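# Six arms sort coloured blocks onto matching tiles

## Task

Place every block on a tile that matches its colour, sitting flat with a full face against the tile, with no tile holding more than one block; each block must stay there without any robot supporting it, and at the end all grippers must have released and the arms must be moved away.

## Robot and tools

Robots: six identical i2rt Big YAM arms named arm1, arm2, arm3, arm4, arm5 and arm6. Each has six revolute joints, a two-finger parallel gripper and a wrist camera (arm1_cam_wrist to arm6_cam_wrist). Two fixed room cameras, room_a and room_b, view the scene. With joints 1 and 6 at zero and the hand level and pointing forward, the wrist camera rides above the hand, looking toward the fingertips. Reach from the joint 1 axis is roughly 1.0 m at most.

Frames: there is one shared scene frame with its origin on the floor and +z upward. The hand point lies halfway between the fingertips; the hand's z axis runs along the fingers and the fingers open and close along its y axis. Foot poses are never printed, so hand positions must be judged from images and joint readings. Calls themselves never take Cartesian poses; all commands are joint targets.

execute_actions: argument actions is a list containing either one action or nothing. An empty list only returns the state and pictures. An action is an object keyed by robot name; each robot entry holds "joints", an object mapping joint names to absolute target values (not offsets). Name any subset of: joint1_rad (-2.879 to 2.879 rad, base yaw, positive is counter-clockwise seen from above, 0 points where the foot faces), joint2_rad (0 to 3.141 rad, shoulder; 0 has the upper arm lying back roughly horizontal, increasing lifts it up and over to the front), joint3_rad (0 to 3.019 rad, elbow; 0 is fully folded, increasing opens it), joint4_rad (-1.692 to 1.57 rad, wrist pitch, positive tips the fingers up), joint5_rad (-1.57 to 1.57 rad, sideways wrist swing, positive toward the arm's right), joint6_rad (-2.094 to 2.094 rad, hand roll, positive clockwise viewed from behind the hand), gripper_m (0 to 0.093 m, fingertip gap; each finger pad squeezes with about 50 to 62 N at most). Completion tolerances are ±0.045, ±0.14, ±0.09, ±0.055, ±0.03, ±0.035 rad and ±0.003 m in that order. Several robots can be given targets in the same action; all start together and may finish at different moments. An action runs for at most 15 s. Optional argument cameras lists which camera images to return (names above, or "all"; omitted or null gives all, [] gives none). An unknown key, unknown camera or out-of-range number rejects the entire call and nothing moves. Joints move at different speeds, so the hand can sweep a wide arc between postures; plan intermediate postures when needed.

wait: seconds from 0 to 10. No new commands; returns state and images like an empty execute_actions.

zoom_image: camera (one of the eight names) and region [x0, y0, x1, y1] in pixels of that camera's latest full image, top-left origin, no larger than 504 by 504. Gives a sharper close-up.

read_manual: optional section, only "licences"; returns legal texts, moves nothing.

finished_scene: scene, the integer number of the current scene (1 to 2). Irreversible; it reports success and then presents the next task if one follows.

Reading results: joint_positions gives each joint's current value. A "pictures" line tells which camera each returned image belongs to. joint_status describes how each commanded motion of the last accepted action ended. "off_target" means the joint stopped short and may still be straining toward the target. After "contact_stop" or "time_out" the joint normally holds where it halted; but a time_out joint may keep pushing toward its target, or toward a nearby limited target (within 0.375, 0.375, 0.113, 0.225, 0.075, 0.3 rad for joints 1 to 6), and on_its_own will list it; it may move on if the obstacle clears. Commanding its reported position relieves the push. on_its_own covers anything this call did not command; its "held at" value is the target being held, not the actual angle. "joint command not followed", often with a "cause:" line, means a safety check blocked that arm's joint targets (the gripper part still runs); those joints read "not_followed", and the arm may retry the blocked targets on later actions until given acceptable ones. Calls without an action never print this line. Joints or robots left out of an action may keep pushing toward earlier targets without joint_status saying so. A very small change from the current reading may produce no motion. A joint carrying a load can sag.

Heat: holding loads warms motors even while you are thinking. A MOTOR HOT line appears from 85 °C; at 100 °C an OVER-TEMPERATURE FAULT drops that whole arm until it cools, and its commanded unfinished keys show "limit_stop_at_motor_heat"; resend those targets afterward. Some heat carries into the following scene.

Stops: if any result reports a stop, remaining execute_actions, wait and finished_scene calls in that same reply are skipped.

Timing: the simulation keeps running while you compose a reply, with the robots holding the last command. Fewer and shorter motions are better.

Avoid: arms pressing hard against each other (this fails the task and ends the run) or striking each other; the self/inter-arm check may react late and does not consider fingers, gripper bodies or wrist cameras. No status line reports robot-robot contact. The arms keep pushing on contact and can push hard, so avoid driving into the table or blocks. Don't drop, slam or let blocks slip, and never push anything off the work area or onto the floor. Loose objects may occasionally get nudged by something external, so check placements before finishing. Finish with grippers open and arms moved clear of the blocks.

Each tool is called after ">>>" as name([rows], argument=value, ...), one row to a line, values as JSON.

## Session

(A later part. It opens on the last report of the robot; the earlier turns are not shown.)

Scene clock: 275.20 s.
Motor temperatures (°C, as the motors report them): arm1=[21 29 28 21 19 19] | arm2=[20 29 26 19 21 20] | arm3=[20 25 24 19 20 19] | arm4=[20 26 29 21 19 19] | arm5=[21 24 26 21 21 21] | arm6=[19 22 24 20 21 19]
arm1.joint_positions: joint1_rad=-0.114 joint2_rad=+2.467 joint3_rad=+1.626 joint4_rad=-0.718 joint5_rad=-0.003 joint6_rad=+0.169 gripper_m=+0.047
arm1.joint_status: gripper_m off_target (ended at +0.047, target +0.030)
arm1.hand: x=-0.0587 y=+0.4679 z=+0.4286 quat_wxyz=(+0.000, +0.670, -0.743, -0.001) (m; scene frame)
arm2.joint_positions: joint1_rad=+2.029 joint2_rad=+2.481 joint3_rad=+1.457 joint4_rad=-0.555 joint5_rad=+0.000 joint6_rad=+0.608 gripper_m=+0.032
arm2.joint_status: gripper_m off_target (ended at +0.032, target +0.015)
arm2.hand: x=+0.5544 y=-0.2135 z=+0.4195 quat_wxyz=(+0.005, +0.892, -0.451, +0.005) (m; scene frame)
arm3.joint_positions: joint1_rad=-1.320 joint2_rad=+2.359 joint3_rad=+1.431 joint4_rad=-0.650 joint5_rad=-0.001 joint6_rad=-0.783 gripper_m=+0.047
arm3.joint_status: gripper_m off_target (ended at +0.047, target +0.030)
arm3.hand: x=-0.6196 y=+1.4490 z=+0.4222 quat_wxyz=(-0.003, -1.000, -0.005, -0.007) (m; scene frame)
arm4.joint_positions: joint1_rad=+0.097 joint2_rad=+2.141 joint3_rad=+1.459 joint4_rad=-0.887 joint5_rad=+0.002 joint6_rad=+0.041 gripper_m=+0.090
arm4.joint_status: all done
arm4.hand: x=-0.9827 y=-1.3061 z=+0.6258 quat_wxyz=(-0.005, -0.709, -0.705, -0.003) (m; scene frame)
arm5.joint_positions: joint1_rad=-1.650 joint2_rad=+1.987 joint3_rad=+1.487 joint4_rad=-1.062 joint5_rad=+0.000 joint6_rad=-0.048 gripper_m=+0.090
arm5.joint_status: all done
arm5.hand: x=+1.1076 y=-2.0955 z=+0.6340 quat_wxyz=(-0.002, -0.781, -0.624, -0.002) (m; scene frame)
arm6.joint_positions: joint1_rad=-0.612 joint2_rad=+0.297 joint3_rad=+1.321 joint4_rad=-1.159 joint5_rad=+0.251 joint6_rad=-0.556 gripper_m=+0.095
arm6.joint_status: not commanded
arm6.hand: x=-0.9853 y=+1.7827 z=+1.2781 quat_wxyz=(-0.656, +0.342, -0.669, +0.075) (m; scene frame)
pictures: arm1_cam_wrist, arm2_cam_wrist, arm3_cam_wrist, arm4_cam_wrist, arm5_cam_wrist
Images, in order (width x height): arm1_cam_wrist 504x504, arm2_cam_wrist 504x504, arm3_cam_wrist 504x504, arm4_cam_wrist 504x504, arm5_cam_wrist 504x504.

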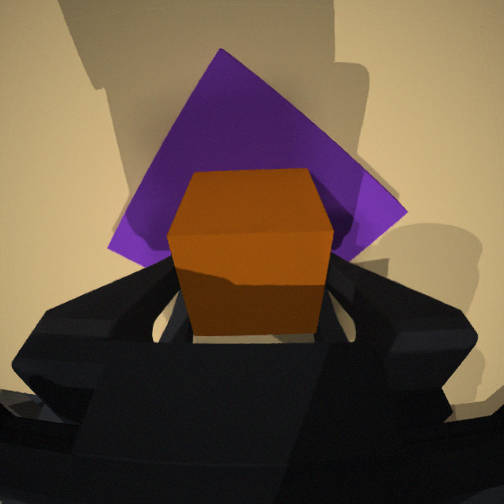

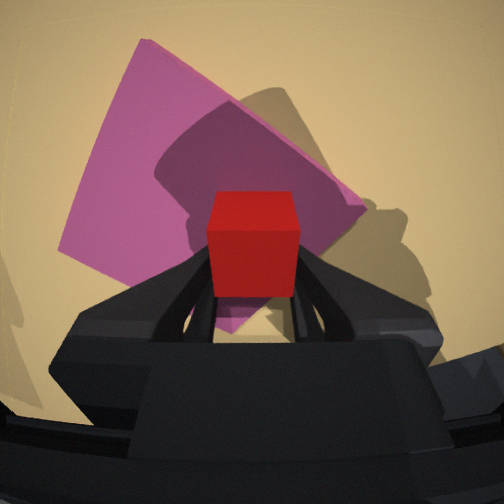

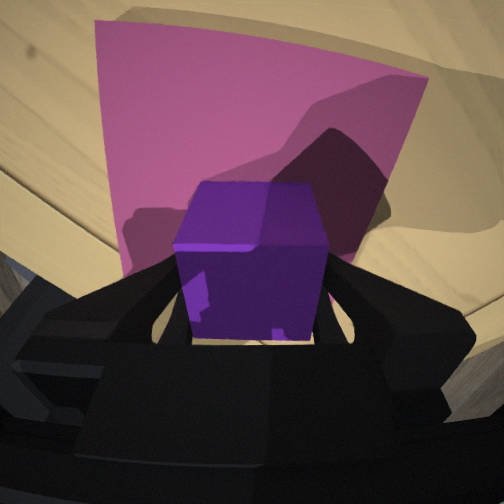

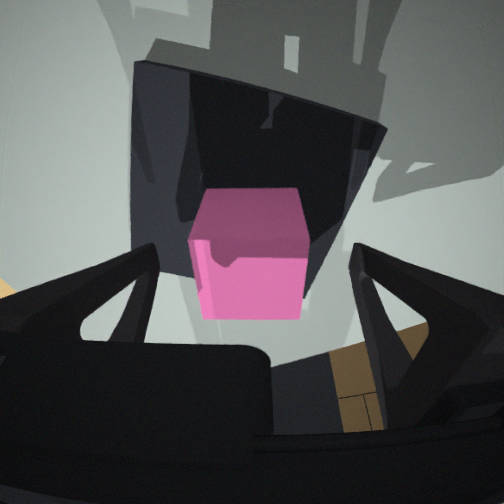

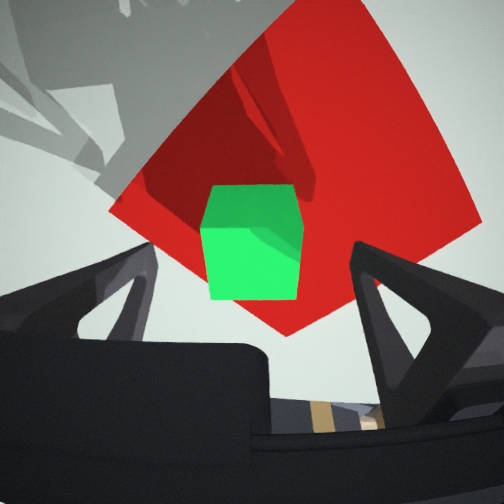

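>>> execute_actions([
  {"arm1":{"joints":{"joint1_rad":-1.3,"joint2_rad":2.1,"joint4_rad":-1.097}},"arm2":{"joints":{"joint1_rad":0.8,"joint2_rad":1.7,"joint4_rad":-1.33}},"arm3":{"joints":{"joint1_rad":-0.2,"joint2_rad":1.7,"joint4_rad":-1.30,"joint6_rad":-0.53}},"arm4":{"joints":{"joint2_rad":2.165}},"arm5":{"joints":{"joint2_rad":2.015}}},
], cameras=["arm1_cam_wrist","arm2_cam_wrist","arm4_cam_wrist","arm5_cam_wrist","room_a","room_b"])

Scene clock: 333.57 s.
Motor temperatures (°C, as the motors report them): arm1=[21 30 28 21 19 19] | arm2=[20 29 26 19 21 20] | arm3=[20 26 24 19 20 19] | arm4=[20 27 29 21 19 19] | arm5=[21 24 26 21 21 21] | arm6=[19 22 24 20 21 19]
arm1.joint_positions: joint1_rad=-1.305 joint2_rad=+2.105 joint3_rad=+1.630 joint4_rad=-1.091 joint5_rad=+0.003 joint6_rad=+0.171 gripper_m=+0.047
arm1.joint_status: all done
arm1.hand: x=+0.5358 y=+0.1172 z=+0.6521 quat_wxyz=(-0.004, +0.136, -0.991, +0.006) (m; scene frame)
arm2.joint_positions: joint1_rad=+0.803 joint2_rad=+1.689 joint3_rad=+1.477 joint4_rad=-1.316 joint5_rad=+0.003 joint6_rad=+0.610 gripper_m=+0.032
arm2.joint_status: all done
arm2.hand: x=+1.0774 y=+0.1274 z=+0.8500 quat_wxyz=(-0.007, +0.469, -0.883, -0.015) (m; scene frame)
arm3.joint_positions: joint1_rad=-0.197 joint2_rad=+1.708 joint3_rad=+1.437 joint4_rad=-1.293 joint5_rad=-0.003 joint6_rad=-0.542 gripper_m=+0.047
arm3.joint_status: all done
arm3.hand: x=-0.6981 y=+0.8791 z=+0.7717 quat_wxyz=(-0.003, -0.902, -0.431, -0.001) (m; scene frame)
arm4.joint_positions: joint1_rad=+0.097 joint2_rad=+2.141 joint3_rad=+1.459 joint4_rad=-0.887 joint5_rad=+0.002 joint6_rad=+0.041 gripper_m=+0.090
arm4.joint_status: all done
arm4.hand: x=-0.9827 y=-1.3061 z=+0.6258 quat_wxyz=(-0.005, -0.709, -0.705, -0.003) (m; scene frame)
arm5.joint_positions: joint1_rad=-1.650 joint2_rad=+2.021 joint3_rad=+1.487 joint4_rad=-1.062 joint5_rad=+0.000 joint6_rad=-0.048 gripper_m=+0.090
arm5.joint_status: all done
arm5.hand: x=+1.1087 y=-2.0915 z=+0.6153 quat_wxyz=(+0.008, -0.781, -0.624, -0.015) (m; scene frame)
arm6.joint_positions: joint1_rad=-0.612 joint2_rad=+0.297 joint3_rad=+1.321 joint4_rad=-1.159 joint5_rad=+0.251 joint6_rad=-0.556 gripper_m=+0.095
arm6.joint_status: not commanded
arm6.hand: x=-0.9853 y=+1.7827 z=+1.2781 quat_wxyz=(-0.656, +0.342, -0.669, +0.075) (m; scene frame)
pictures: arm1_cam_wrist, arm2_cam_wrist, arm4_cam_wrist, arm5_cam_wrist, room_a, room_b
Images, in order (width x height): arm1_cam_wrist 504x504, arm2_cam_wrist 504x504, arm4_cam_wrist 504x504, arm5_cam_wrist 504x504, room_a 504x504, room_b 504x504.

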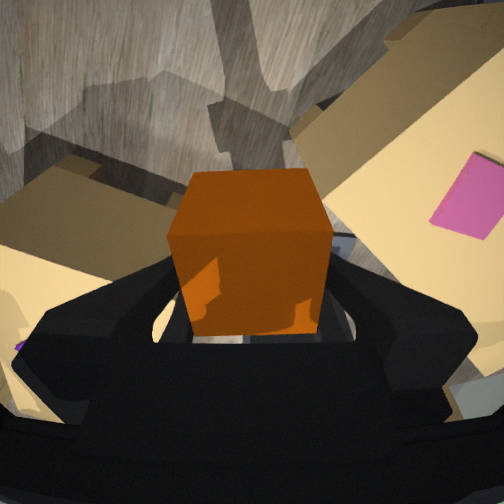

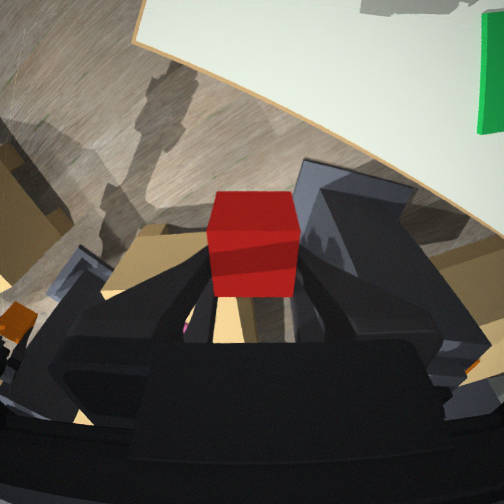

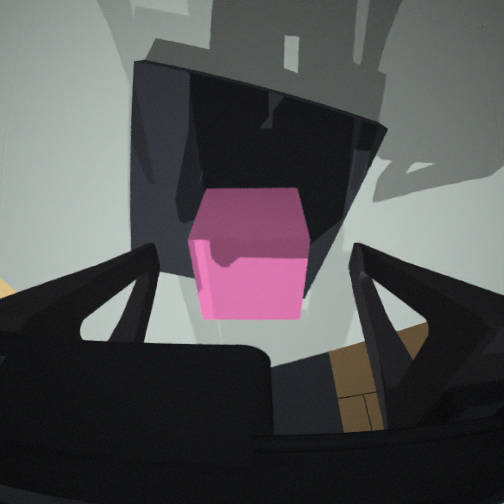

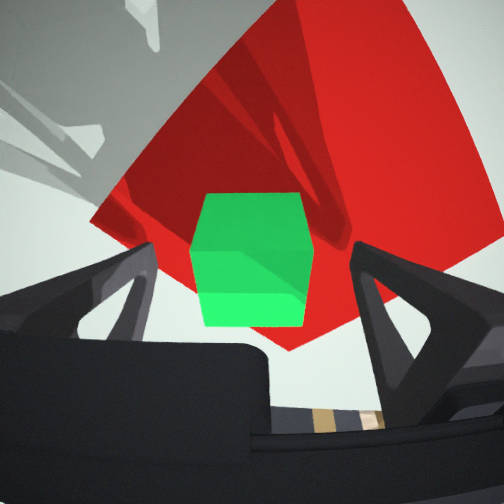

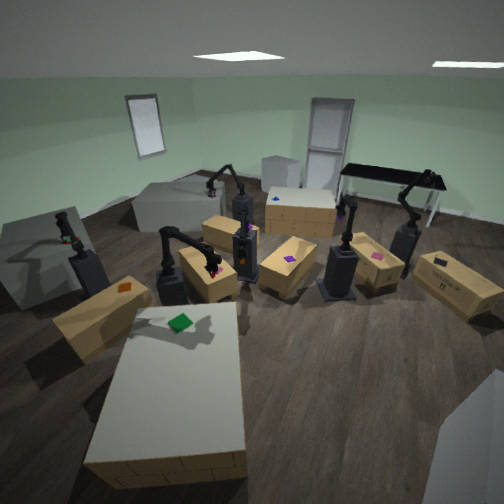

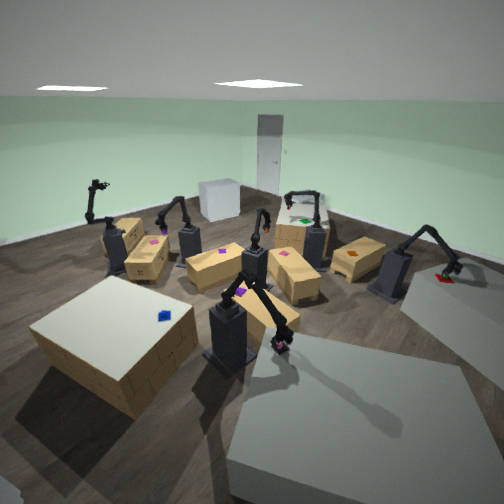

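>>> zoom_image(camera="room_a", region=[0, 200, 260, 380])

>>> zoom_image(camera="room_b", region=[180, 180, 480, 360])

Region (0, 200, 260, 380) of room_a's 504x504 image, scaled by 1.938, with more detail than that image has; it fills the top 349 rows of this view, and the rest is white.

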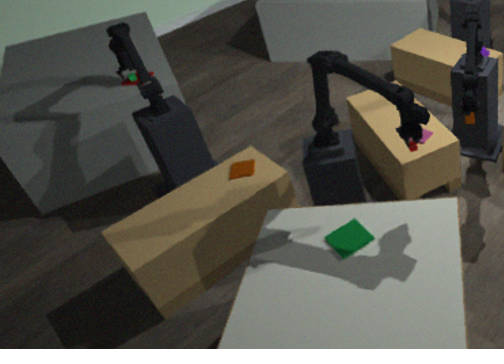

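Region (180, 180, 480, 360) of room_b's 504x504 image, scaled by 1.680, with more detail than that image has; it fills the top 302 rows of this view, and the rest is white.

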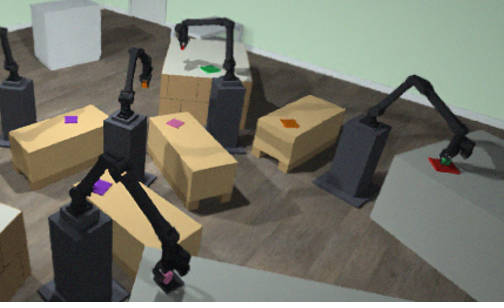

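>>> execute_actions([
  {"arm4":{"joints":{"gripper_m":0.025}},"arm5":{"joints":{"gripper_m":0.02}}},
], cameras=["arm4_cam_wrist","arm5_cam_wrist"])

Scene clock: 382.17 s.
Motor temperatures (°C, as the motors report them): arm1=[21 30 29 21 19 19] | arm2=[20 29 27 19 21 20] | arm3=[20 25 26 19 20 19] | arm4=[20 27 28 21 19 19] | arm5=[21 25 26 21 21 21] | arm6=[19 22 24 20 21 19]
arm1.joint_positions: joint1_rad=-1.305 joint2_rad=+2.105 joint3_rad=+1.630 joint4_rad=-1.091 joint5_rad=+0.003 joint6_rad=+0.171 gripper_m=+0.047
arm1.joint_status: not commanded
arm1.hand: x=+0.5358 y=+0.1172 z=+0.6521 quat_wxyz=(-0.004, +0.136, -0.991, +0.006) (m; scene frame)
arm2.joint_positions: joint1_rad=+0.803 joint2_rad=+1.689 joint3_rad=+1.477 joint4_rad=-1.316 joint5_rad=+0.003 joint6_rad=+0.610 gripper_m=+0.032
arm2.joint_status: not commanded
arm2.hand: x=+1.0774 y=+0.1274 z=+0.8500 quat_wxyz=(-0.007, +0.469, -0.883, -0.015) (m; scene frame)
arm3.joint_positions: joint1_rad=-0.197 joint2_rad=+1.708 joint3_rad=+1.437 joint4_rad=-1.293 joint5_rad=-0.003 joint6_rad=-0.542 gripper_m=+0.047
arm3.joint_status: not commanded
arm3.hand: x=-0.6981 y=+0.8791 z=+0.7717 quat_wxyz=(-0.003, -0.902, -0.431, -0.001) (m; scene frame)
arm4.joint_positions: joint1_rad=+0.097 joint2_rad=+2.141 joint3_rad=+1.459 joint4_rad=-0.887 joint5_rad=+0.002 joint6_rad=+0.041 gripper_m=+0.042
arm4.joint_status: gripper_m off_target (ended at +0.042, target +0.025)
arm4.hand: x=-0.9827 y=-1.3061 z=+0.6258 quat_wxyz=(-0.005, -0.709, -0.705, -0.003) (m; scene frame)
arm5.joint_positions: joint1_rad=-1.650 joint2_rad=+2.021 joint3_rad=+1.487 joint4_rad=-1.062 joint5_rad=+0.000 joint6_rad=-0.049 gripper_m=+0.037
arm5.joint_status: gripper_m off_target (ended at +0.037, target +0.020)
arm5.hand: x=+1.1087 y=-2.0916 z=+0.6153 quat_wxyz=(+0.008, -0.781, -0.625, -0.015) (m; scene frame)
arm6.joint_positions: joint1_rad=-0.612 joint2_rad=+0.297 joint3_rad=+1.321 joint4_rad=-1.159 joint5_rad=+0.251 joint6_rad=-0.556 gripper_m=+0.095
arm6.joint_status: not commanded
arm6.hand: x=-0.9853 y=+1.7827 z=+1.2781 quat_wxyz=(-0.656, +0.342, -0.669, +0.075) (m; scene frame)
pictures: arm4_cam_wrist, arm5_cam_wrist
Images, in order (width x height): arm4_cam_wrist 504x504, arm5_cam_wrist 504x504.

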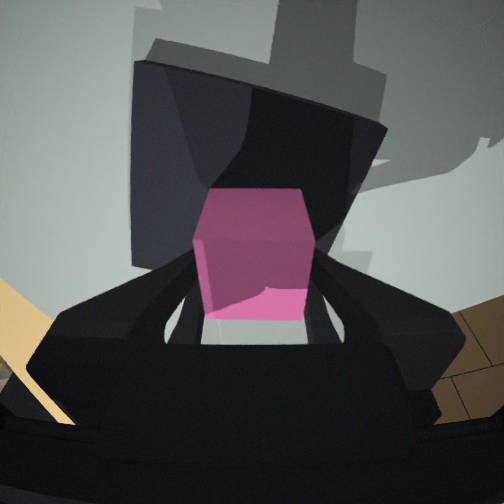

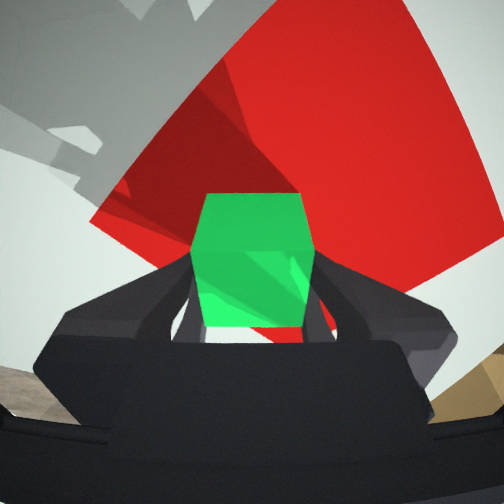

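>>> execute_actions([
  {"arm1":{"joints":{"joint1_rad":-2.187,"joint2_rad":2.355,"joint3_rad":1.525,"joint4_rad":-0.73,"joint6_rad":-0.44}},"arm2":{"joints":{"joint1_rad":-2.225,"joint2_rad":1.75,"joint3_rad":1.23,"joint4_rad":-1.04,"joint6_rad":1.57}},"arm3":{"joints":{"joint1_rad":1.30,"joint2_rad":1.9,"joint3_rad":1.55,"joint4_rad":-1.207}},"arm4":{"joints":{"joint1_rad":1.848,"joint2_rad":1.95,"joint4_rad":-1.08}},"arm5":{"joints":{"joint1_rad":1.39,"joint2_rad":1.85,"joint4_rad":-1.208,"joint6_rad":1.57}}},
], cameras=["arm1_cam_wrist","arm2_cam_wrist","arm3_cam_wrist","arm4_cam_wrist","arm5_cam_wrist","room_a","room_b"])

Scene clock: 453.67 s.
Motor temperatures (°C, as the motors report them): arm1=[21 31 29 21 19 19] | arm2=[20 28 28 19 21 20] | arm3=[20 25 26 19 20 19] | arm4=[20 27 29 21 19 19] | arm5=[21 25 26 21 21 21] | arm6=[19 22 24 20 21 19]
arm1.joint_positions: joint1_rad=-2.184 joint2_rad=+2.354 joint3_rad=+1.523 joint4_rad=-0.733 joint5_rad=+0.003 joint6_rad=-0.432 gripper_m=+0.047
arm1.joint_status: all done
arm1.hand: x=+0.5216 y=-0.3999 z=+0.4793 quat_wxyz=(-0.004, -0.001, -1.000, +0.008) (m; scene frame)
arm2.joint_positions: joint1_rad=-2.230 joint2_rad=+1.762 joint3_rad=+1.229 joint4_rad=-1.046 joint5_rad=+0.000 joint6_rad=+1.561 gripper_m=+0.032
arm2.joint_status: all done
arm2.hand: x=+1.1442 y=-0.8750 z=+0.7358 quat_wxyz=(+0.000, -0.998, -0.067, +0.003) (m; scene frame)
arm3.joint_positions: joint1_rad=+1.307 joint2_rad=+1.935 joint3_rad=+1.524 joint4_rad=-1.202 joint5_rad=-0.001 joint6_rad=-0.540 gripper_m=+0.047
arm3.joint_status: all done
arm3.hand: x=-0.0615 y=+0.5161 z=+0.6922 quat_wxyz=(+0.007, -0.365, -0.931, -0.019) (m; scene frame)
arm4.joint_positions: joint1_rad=+1.854 joint2_rad=+1.946 joint3_rad=+1.455 joint4_rad=-1.064 joint5_rad=+0.000 joint6_rad=+0.043 gripper_m=+0.042
arm4.joint_status: all done
arm4.hand: x=-0.4524 y=-0.6023 z=+0.7381 quat_wxyz=(-0.014, +0.089, -0.996, +0.000) (m; scene frame)
arm5.joint_positions: joint1_rad=+1.396 joint2_rad=+1.871 joint3_rad=+1.478 joint4_rad=-1.193 joint5_rad=+0.000 joint6_rad=+1.558 gripper_m=+0.037
arm5.joint_status: all done
arm5.hand: x=+1.4565 y=-1.0311 z=+0.7044 quat_wxyz=(-0.001, -0.175, -0.984, +0.003) (m; scene frame)
arm6.joint_positions: joint1_rad=-0.612 joint2_rad=+0.297 joint3_rad=+1.321 joint4_rad=-1.159 joint5_rad=+0.251 joint6_rad=-0.556 gripper_m=+0.095
arm6.joint_status: not commanded
arm6.hand: x=-0.9853 y=+1.7827 z=+1.2781 quat_wxyz=(-0.656, +0.342, -0.669, +0.075) (m; scene frame)
pictures: arm1_cam_wrist, arm2_cam_wrist, arm3_cam_wrist, arm4_cam_wrist, arm5_cam_wrist, room_a, room_b
Images, in order (width x height): arm1_cam_wrist 504x504, arm2_cam_wrist 504x504, arm3_cam_wrist 504x504, arm4_cam_wrist 504x504, arm5_cam_wrist 504x504, room_a 504x504, room_b 504x504.

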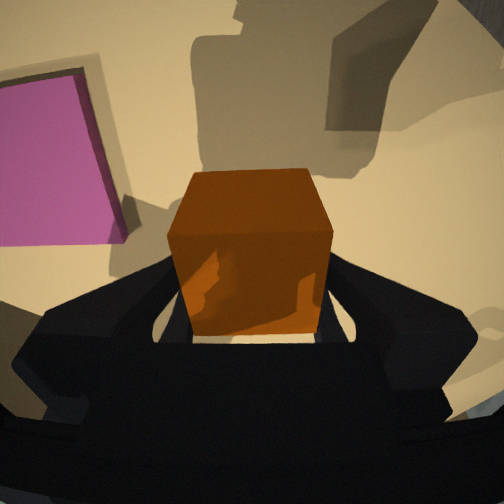

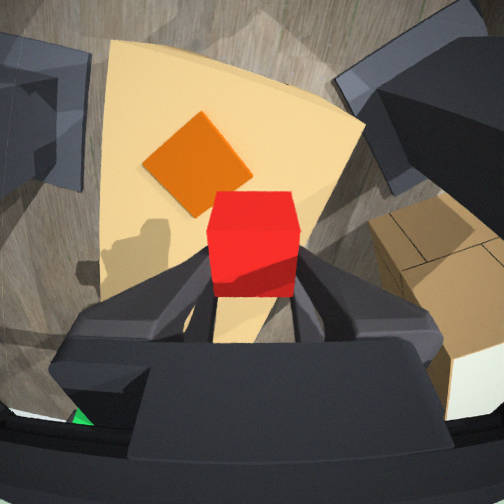

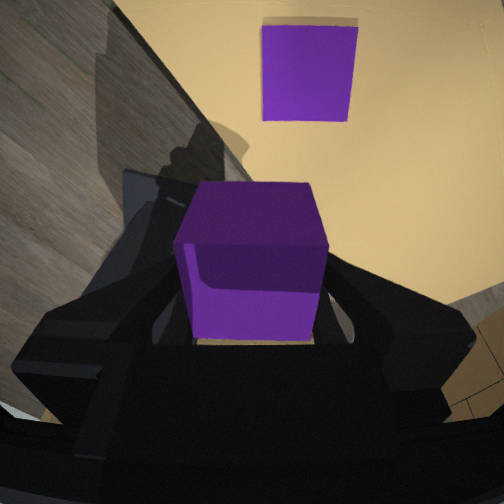

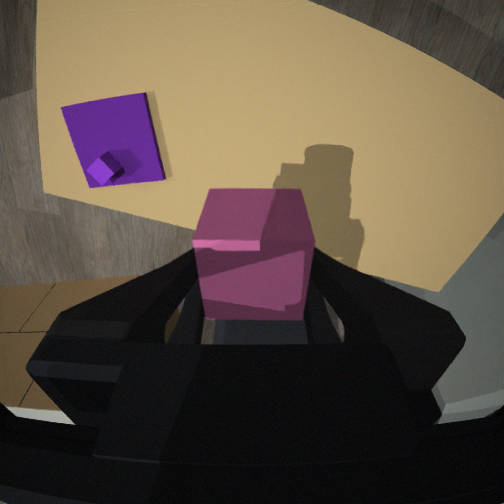

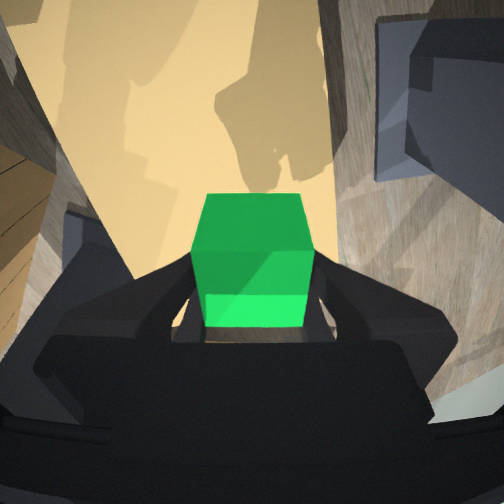

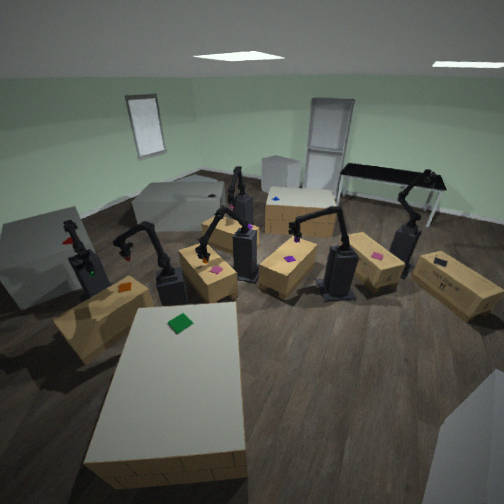

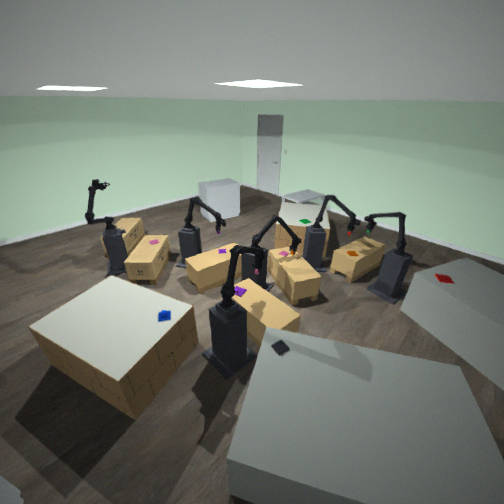

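>>> execute_actions([
  {"arm1":{"joints":{"joint2_rad":2.437,"joint4_rad":-0.64}},"arm2":{"joints":{"joint1_rad":-2.188,"joint2_rad":2.358,"joint3_rad":1.125,"joint4_rad":-0.31}},"arm3":{"joints":{"joint1_rad":1.276,"joint2_rad":2.37,"joint3_rad":1.625,"joint4_rad":-0.77}},"arm4":{"joints":{"joint2_rad":2.5,"joint4_rad":-0.51}},"arm5":{"joints":{"joint2_rad":2.37,"joint4_rad":-0.65}}},
], cameras=["arm1_cam_wrist","arm2_cam_wrist","arm3_cam_wrist","arm4_cam_wrist","arm5_cam_wrist"])

Scene clock: 530.87 s.
Motor temperatures (°C, as the motors report them): arm1=[21 31 28 21 19 19] | arm2=[20 29 27 19 21 20] | arm3=[20 26 27 19 20 19] | arm4=[20 27 29 21 19 19] | arm5=[21 26 26 20 21 21] | arm6=[19 22 24 20 21 19]
arm1.joint_positions: joint1_rad=-2.184 joint2_rad=+2.444 joint3_rad=+1.523 joint4_rad=-0.649 joint5_rad=+0.003 joint6_rad=-0.432 gripper_m=+0.047
arm1.joint_status: all done
arm1.hand: x=+0.5133 y=-0.3965 z=+0.4278 quat_wxyz=(-0.001, -0.001, -1.000, +0.007) (m; scene frame)
arm2.joint_positions: joint1_rad=-2.193 joint2_rad=+2.370 joint3_rad=+1.118 joint4_rad=-0.326 joint5_rad=+0.000 joint6_rad=+1.561 gripper_m=+0.032
arm2.joint_status: all done
arm2.hand: x=+1.1558 y=-0.8469 z=+0.4235 quat_wxyz=(-0.001, -0.996, -0.085, +0.003) (m; scene frame)
arm3.joint_positions: joint1_rad=+1.277 joint2_rad=+2.392 joint3_rad=+1.598 joint4_rad=-0.777 joint5_rad=+0.001 joint6_rad=-0.540 gripper_m=+0.047
arm3.joint_status: all done
arm3.hand: x=-0.0620 y=+0.4606 z=+0.4507 quat_wxyz=(-0.004, -0.379, -0.925, -0.002) (m; scene frame)
arm4.joint_positions: joint1_rad=+1.854 joint2_rad=+2.495 joint3_rad=+1.444 joint4_rad=-0.525 joint5_rad=+0.000 joint6_rad=+0.043 gripper_m=+0.042
arm4.joint_status: all done
arm4.hand: x=-0.4596 y=-0.6051 z=+0.4329 quat_wxyz=(-0.004, +0.089, -0.996, +0.001) (m; scene frame)
arm5.joint_positions: joint1_rad=+1.394 joint2_rad=+2.393 joint3_rad=+1.474 joint4_rad=-0.665 joint5_rad=+0.001 joint6_rad=+1.561 gripper_m=+0.037
arm5.joint_status: all done
arm5.hand: x=+1.4686 y=-1.0048 z=+0.4132 quat_wxyz=(-0.002, -0.177, -0.984, +0.002) (m; scene frame)
arm6.joint_positions: joint1_rad=-0.612 joint2_rad=+0.297 joint3_rad=+1.321 joint4_rad=-1.159 joint5_rad=+0.251 joint6_rad=-0.556 gripper_m=+0.095
arm6.joint_status: not commanded
arm6.hand: x=-0.9853 y=+1.7827 z=+1.2781 quat_wxyz=(-0.656, +0.342, -0.669, +0.075) (m; scene frame)
pictures: arm1_cam_wrist, arm2_cam_wrist, arm3_cam_wrist, arm4_cam_wrist, arm5_cam_wrist
Images, in order (width x height): arm1_cam_wrist 504x504, arm2_cam_wrist 504x504, arm3_cam_wrist 504x504, arm4_cam_wrist 504x504, arm5_cam_wrist 504x504.

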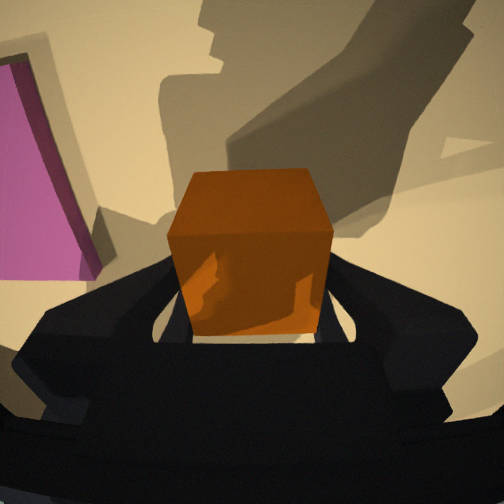

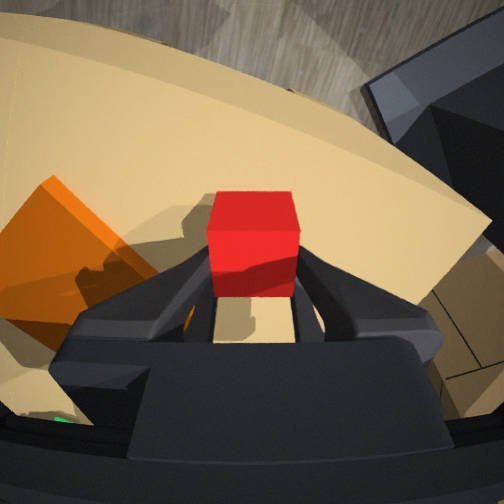

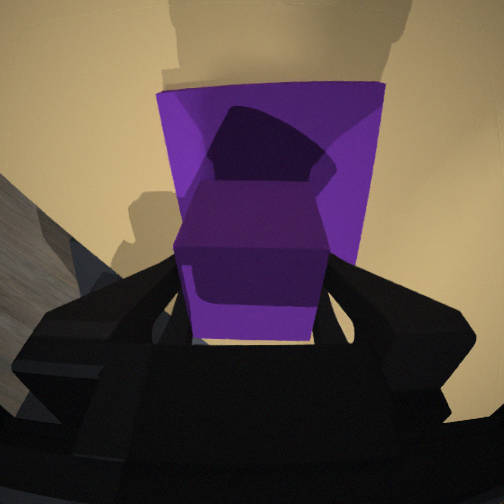

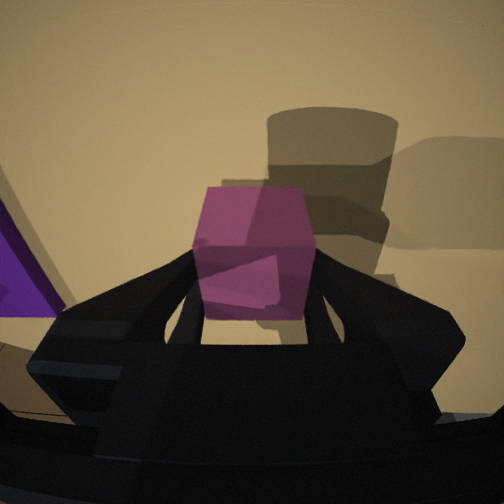

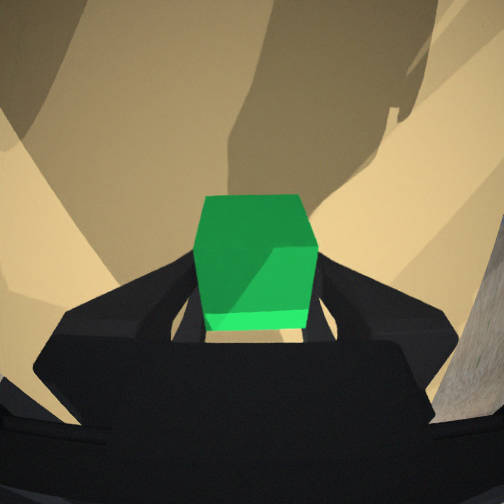

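>>> zoom_image(camera="arm2_cam_wrist", region=[100, 140, 352, 320])

>>> zoom_image(camera="arm5_cam_wrist", region=[150, 120, 402, 350])

Region (100, 140, 352, 320) of arm2_cam_wrist's 504x504 image, scaled by 2.000, with more detail than that image has; it fills the top 360 rows of this view, and the rest is white.

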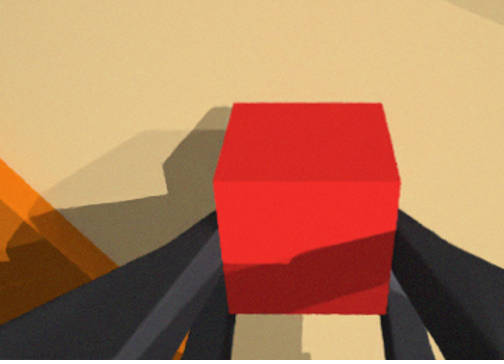

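Region (150, 120, 402, 350) of arm5_cam_wrist's 504x504 image, scaled by 2.000, with more detail than that image has; it fills the top 460 rows of this view, and the rest is white.

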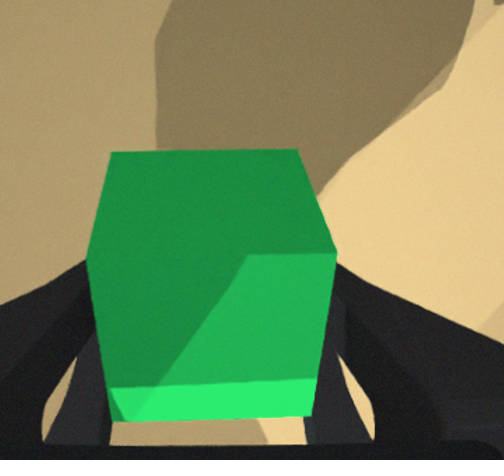

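>>> execute_actions([
  {"arm1":{"joints":{"joint2_rad":2.47}},"arm2":{"joints":{"joint2_rad":2.413}},"arm3":{"joints":{"joint2_rad":2.425,"joint4_rad":-0.735}},"arm4":{"joints":{"joint2_rad":2.545}},"arm5":{"joints":{"joint2_rad":2.407}}},
], cameras=["arm1_cam_wrist","arm2_cam_wrist","arm3_cam_wrist","arm4_cam_wrist","arm5_cam_wrist"])

Scene clock: 560.73 s.
Motor temperatures (°C, as the motors report them): arm1=[21 31 28 21 19 19] | arm2=[20 29 26 19 21 20] | arm3=[20 27 26 19 20 19] | arm4=[20 28 28 21 19 19] | arm5=[21 27 25 20 21 21] | arm6=[19 22 24 20 21 19]
arm1.joint_positions: joint1_rad=-2.184 joint2_rad=+2.457 joint3_rad=+1.523 joint4_rad=-0.649 joint5_rad=+0.003 joint6_rad=-0.432 gripper_m=+0.047
arm1.joint_status: all done
arm1.hand: x=+0.5092 y=-0.3947 z=+0.4207 quat_wxyz=(+0.005, -0.001, -1.000, +0.004) (m; scene frame)
arm2.joint_positions: joint1_rad=-2.193 joint2_rad=+2.402 joint3_rad=+1.118 joint4_rad=-0.324 joint5_rad=+0.000 joint6_rad=+1.561 gripper_m=+0.032
arm2.joint_status: all done
arm2.hand: x=+1.1538 y=-0.8347 z=+0.4095 quat_wxyz=(+0.014, -0.996, -0.085, +0.004) (m; scene frame)
arm3.joint_positions: joint1_rad=+1.277 joint2_rad=+2.437 joint3_rad=+1.598 joint4_rad=-0.742 joint5_rad=+0.001 joint6_rad=-0.540 gripper_m=+0.047
arm3.joint_status: all done
arm3.hand: x=-0.0632 y=+0.4664 z=+0.4241 quat_wxyz=(-0.001, -0.379, -0.925, -0.006) (m; scene frame)
arm4.joint_positions: joint1_rad=+1.854 joint2_rad=+2.526 joint3_rad=+1.444 joint4_rad=-0.525 joint5_rad=+0.000 joint6_rad=+0.043 gripper_m=+0.042
arm4.joint_status: all done
arm4.hand: x=-0.4719 y=-0.6079 z=+0.4165 quat_wxyz=(+0.012, +0.089, -0.996, +0.003) (m; scene frame)
arm5.joint_positions: joint1_rad=+1.394 joint2_rad=+2.413 joint3_rad=+1.474 joint4_rad=-0.665 joint5_rad=+0.001 joint6_rad=+1.561 gripper_m=+0.037
arm5.joint_status: all done
arm5.hand: x=+1.4662 y=-1.0111 z=+0.4023 quat_wxyz=(+0.000, -0.177, -0.984, +0.012) (m; scene frame)
arm6.joint_positions: joint1_rad=-0.612 joint2_rad=+0.297 joint3_rad=+1.321 joint4_rad=-1.159 joint5_rad=+0.251 joint6_rad=-0.556 gripper_m=+0.095
arm6.joint_status: not commanded
arm6.hand: x=-0.9853 y=+1.7827 z=+1.2781 quat_wxyz=(-0.656, +0.342, -0.669, +0.075) (m; scene frame)
pictures: arm1_cam_wrist, arm2_cam_wrist, arm3_cam_wrist, arm4_cam_wrist, arm5_cam_wrist
Images, in order (width x height): arm1_cam_wrist 504x504, arm2_cam_wrist 504x504, arm3_cam_wrist 504x504, arm4_cam_wrist 504x504, arm5_cam_wrist 504x504.

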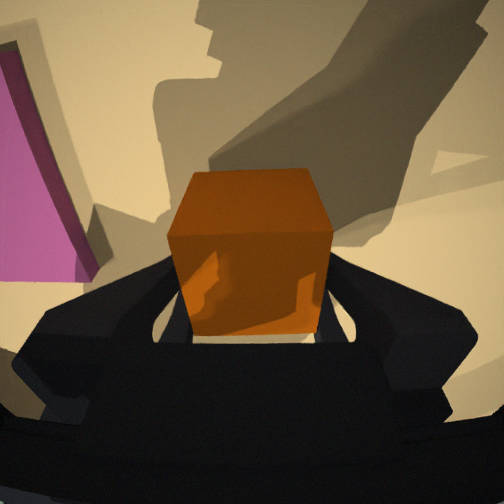

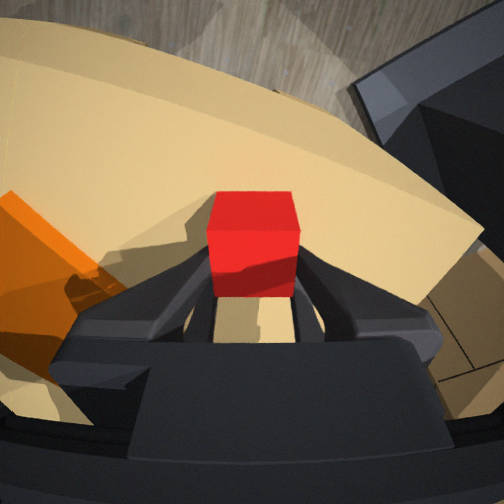

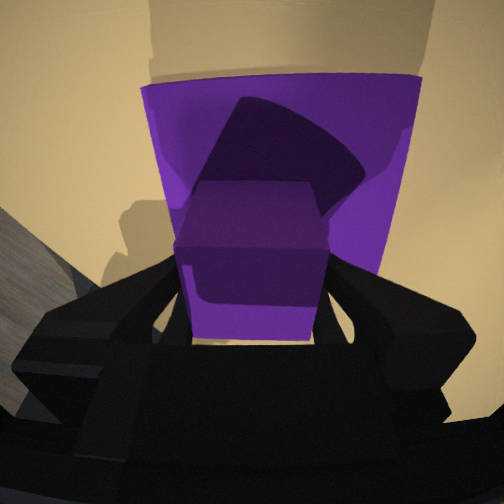

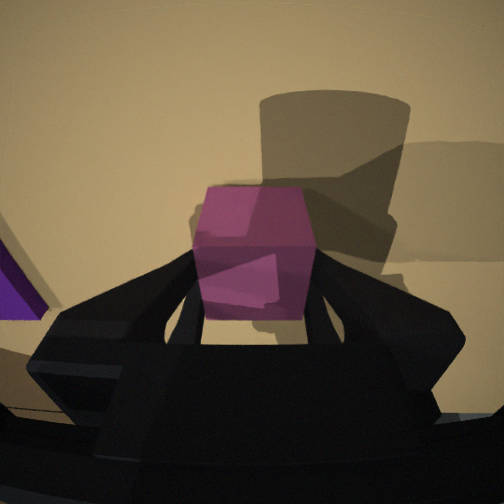

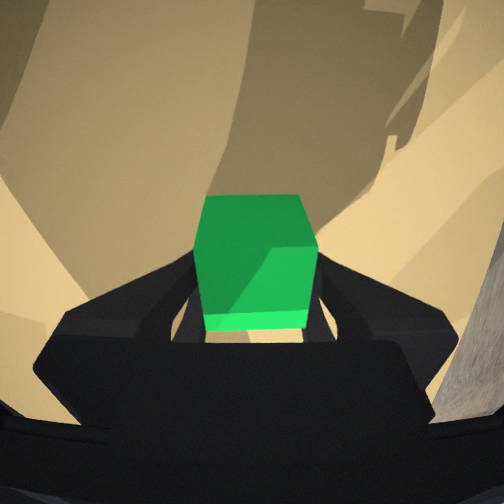

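>>> execute_actions([
  {"arm1":{"joints":{"joint2_rad":2.485,"gripper_m":0.09}},"arm2":{"joints":{"gripper_m":0.09}},"arm3":{"joints":{"gripper_m":0.09}},"arm4":{"joints":{"gripper_m":0.09}},"arm5":{"joints":{"gripper_m":0.09}}},
], cameras=["arm1_cam_wrist","arm2_cam_wrist","arm3_cam_wrist","arm4_cam_wrist","arm5_cam_wrist"])

Scene clock: 568.03 s.
Motor temperatures (°C, as the motors report them): arm1=[21 31 28 21 19 19] | arm2=[20 29 25 19 21 20] | arm3=[20 27 26 19 20 19] | arm4=[20 28 28 21 19 19] | arm5=[21 27 25 20 21 21] | arm6=[19 22 24 20 21 19]
arm1.joint_positions: joint1_rad=-2.184 joint2_rad=+2.463 joint3_rad=+1.523 joint4_rad=-0.648 joint5_rad=+0.003 joint6_rad=-0.433 gripper_m=+0.090
arm1.joint_status: all done
arm1.hand: x=+0.5074 y=-0.3939 z=+0.4174 quat_wxyz=(+0.007, -0.001, -1.000, +0.003) (m; scene frame)
arm2.joint_positions: joint1_rad=-2.193 joint2_rad=+2.402 joint3_rad=+1.118 joint4_rad=-0.324 joint5_rad=+0.000 joint6_rad=+1.561 gripper_m=+0.090
arm2.joint_status: all done
arm2.hand: x=+1.1538 y=-0.8347 z=+0.4095 quat_wxyz=(+0.014, -0.996, -0.085, +0.004) (m; scene frame)
arm3.joint_positions: joint1_rad=+1.277 joint2_rad=+2.437 joint3_rad=+1.598 joint4_rad=-0.742 joint5_rad=+0.001 joint6_rad=-0.540 gripper_m=+0.090
arm3.joint_status: all done
arm3.hand: x=-0.0632 y=+0.4664 z=+0.4241 quat_wxyz=(-0.001, -0.379, -0.925, -0.006) (m; scene frame)
arm4.joint_positions: joint1_rad=+1.854 joint2_rad=+2.526 joint3_rad=+1.444 joint4_rad=-0.525 joint5_rad=+0.000 joint6_rad=+0.043 gripper_m=+0.090
arm4.joint_status: all done
arm4.hand: x=-0.4719 y=-0.6079 z=+0.4165 quat_wxyz=(+0.012, +0.089, -0.996, +0.003) (m; scene frame)
arm5.joint_positions: joint1_rad=+1.394 joint2_rad=+2.413 joint3_rad=+1.474 joint4_rad=-0.665 joint5_rad=+0.001 joint6_rad=+1.561 gripper_m=+0.090
arm5.joint_status: all done
arm5.hand: x=+1.4662 y=-1.0111 z=+0.4023 quat_wxyz=(+0.000, -0.177, -0.984, +0.012) (m; scene frame)
arm6.joint_positions: joint1_rad=-0.612 joint2_rad=+0.297 joint3_rad=+1.321 joint4_rad=-1.159 joint5_rad=+0.251 joint6_rad=-0.556 gripper_m=+0.095
arm6.joint_status: not commanded
arm6.hand: x=-0.9853 y=+1.7827 z=+1.2781 quat_wxyz=(-0.656, +0.342, -0.669, +0.075) (m; scene frame)
pictures: arm1_cam_wrist, arm2_cam_wrist, arm3_cam_wrist, arm4_cam_wrist, arm5_cam_wrist
Images, in order (width x height): arm1_cam_wrist 504x504, arm2_cam_wrist 504x504, arm3_cam_wrist 504x504, arm4_cam_wrist 504x504, arm5_cam_wrist 504x504.

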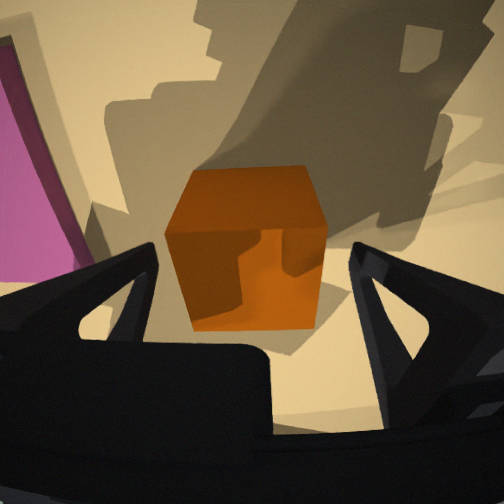

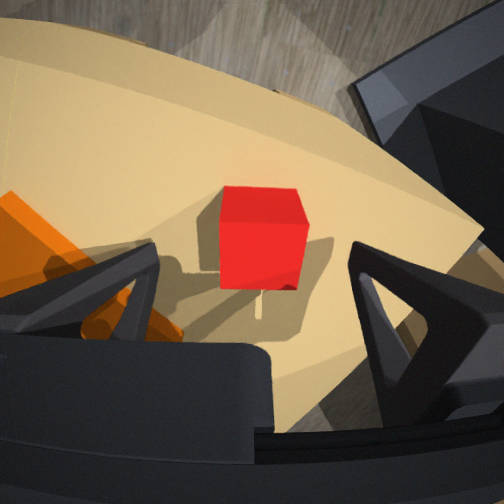

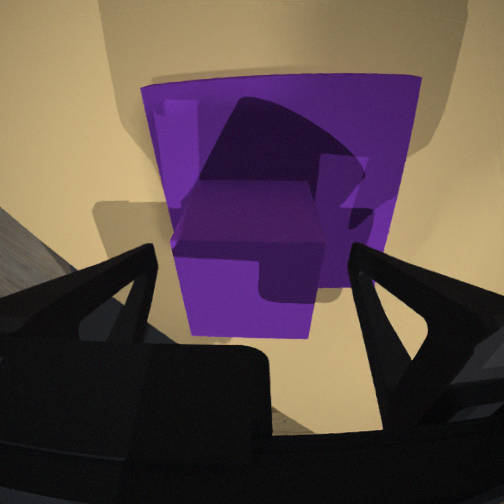

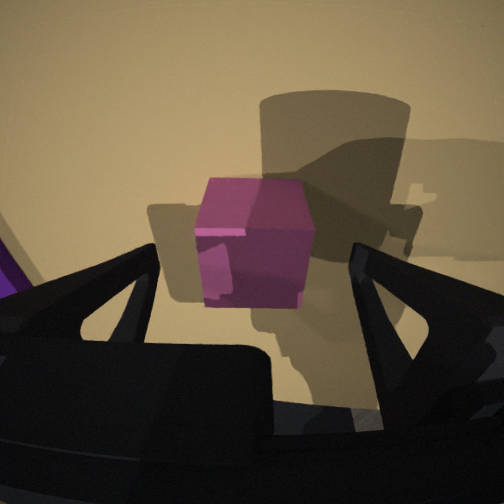

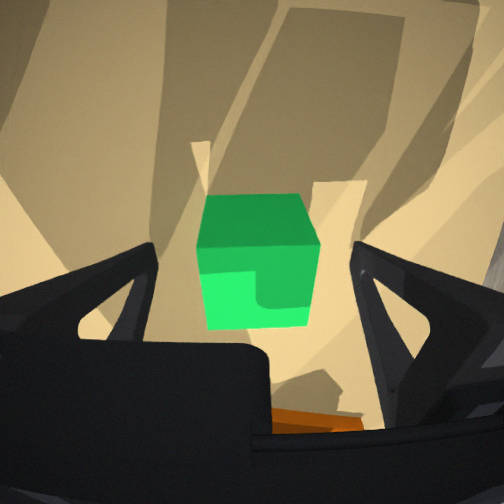

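>>> execute_actions([
  {"arm1":{"joints":{"joint2_rad":1.95,"joint4_rad":-1.15}},"arm2":{"joints":{"joint1_rad":-1.802,"joint2_rad":2.0,"joint3_rad":1.0,"joint4_rad":-0.571}},"arm3":{"joints":{"joint2_rad":1.95,"joint4_rad":-1.22}},"arm4":{"joints":{"joint2_rad":2.0,"joint4_rad":-1.02}},"arm5":{"joints":{"joint1_rad":1.918,"joint2_rad":2.0,"joint3_rad":0.95,"joint4_rad":-0.521}}},
], cameras=["arm2_cam_wrist","arm3_cam_wrist","arm4_cam_wrist","arm5_cam_wrist","room_a"])

Scene clock: 598.93 s.
Motor temperatures (°C, as the motors report them): arm1=[21 31 28 21 19 19] | arm2=[20 29 25 19 21 20] | arm3=[20 27 26 19 20 19] | arm4=[20 28 28 21 19 19] | arm5=[21 27 25 20 21 21] | arm6=[19 22 24 20 21 19]
arm1.joint_positions: joint1_rad=-2.184 joint2_rad=+1.949 joint3_rad=+1.516 joint4_rad=-1.142 joint5_rad=+0.003 joint6_rad=-0.433 gripper_m=+0.090
arm1.joint_status: all done
arm1.hand: x=+0.4978 y=-0.3865 z=+0.7072 quat_wxyz=(+0.001, -0.001, -1.000, +0.006) (m; scene frame)
arm2.joint_positions: joint1_rad=-1.790 joint2_rad=+1.987 joint3_rad=+0.988 joint4_rad=-0.557 joint5_rad=+0.000 joint6_rad=+1.562 gripper_m=+0.090
arm2.joint_status: all done
arm2.hand: x=+1.3222 y=-0.7713 z=+0.5671 quat_wxyz=(-0.011, -0.959, -0.282, +0.001) (m; scene frame)
arm3.joint_positions: joint1_rad=+1.277 joint2_rad=+1.963 joint3_rad=+1.613 joint4_rad=-1.213 joint5_rad=+0.001 joint6_rad=-0.540 gripper_m=+0.090
arm3.joint_status: all done
arm3.hand: x=-0.0704 y=+0.4827 z=+0.7080 quat_wxyz=(-0.007, -0.379, -0.925, +0.002) (m; scene frame)
arm4.joint_positions: joint1_rad=+1.854 joint2_rad=+1.992 joint3_rad=+1.444 joint4_rad=-1.004 joint5_rad=+0.000 joint6_rad=+0.043 gripper_m=+0.090
arm4.joint_status: all done
arm4.hand: x=-0.4477 y=-0.6014 z=+0.7094 quat_wxyz=(-0.015, +0.089, -0.996, +0.000) (m; scene frame)
arm5.joint_positions: joint1_rad=+1.917 joint2_rad=+2.010 joint3_rad=+0.946 joint4_rad=-0.532 joint5_rad=-0.002 joint6_rad=+1.561 gripper_m=+0.090
arm5.joint_status: all done
arm5.hand: x=+1.1961 y=-1.1224 z=+0.4863 quat_wxyz=(-0.004, +0.083, -0.997, +0.009) (m; scene frame)
arm6.joint_positions: joint1_rad=-0.612 joint2_rad=+0.297 joint3_rad=+1.321 joint4_rad=-1.159 joint5_rad=+0.251 joint6_rad=-0.556 gripper_m=+0.095
arm6.joint_status: not commanded
arm6.hand: x=-0.9853 y=+1.7827 z=+1.2781 quat_wxyz=(-0.656, +0.342, -0.669, +0.075) (m; scene frame)
pictures: arm2_cam_wrist, arm3_cam_wrist, arm4_cam_wrist, arm5_cam_wrist, room_a
Images, in order (width x height): arm2_cam_wrist 504x504, arm3_cam_wrist 504x504, arm4_cam_wrist 504x504, arm5_cam_wrist 504x504, room_a 504x504.

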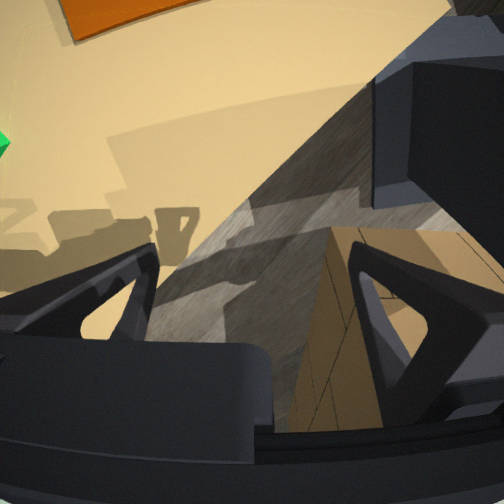

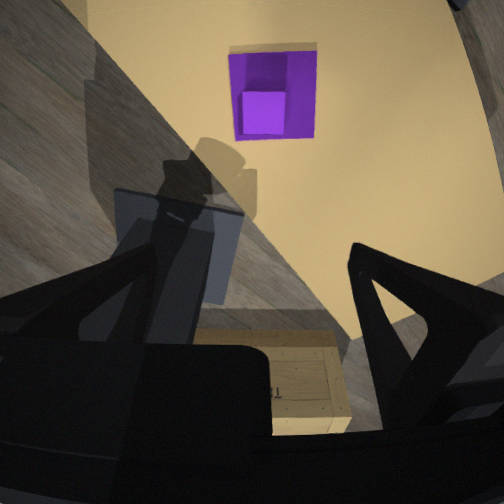

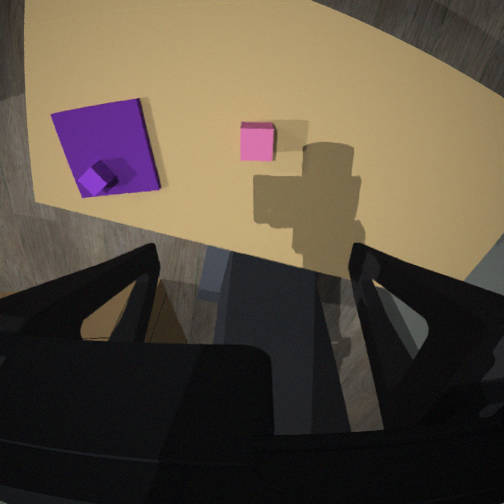

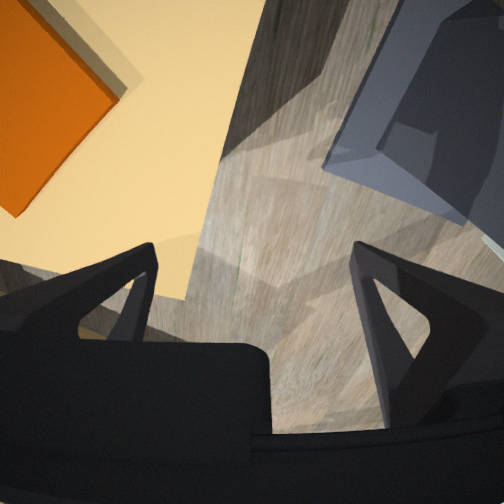

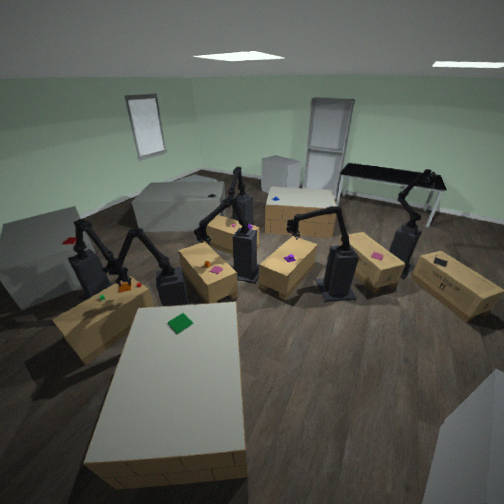

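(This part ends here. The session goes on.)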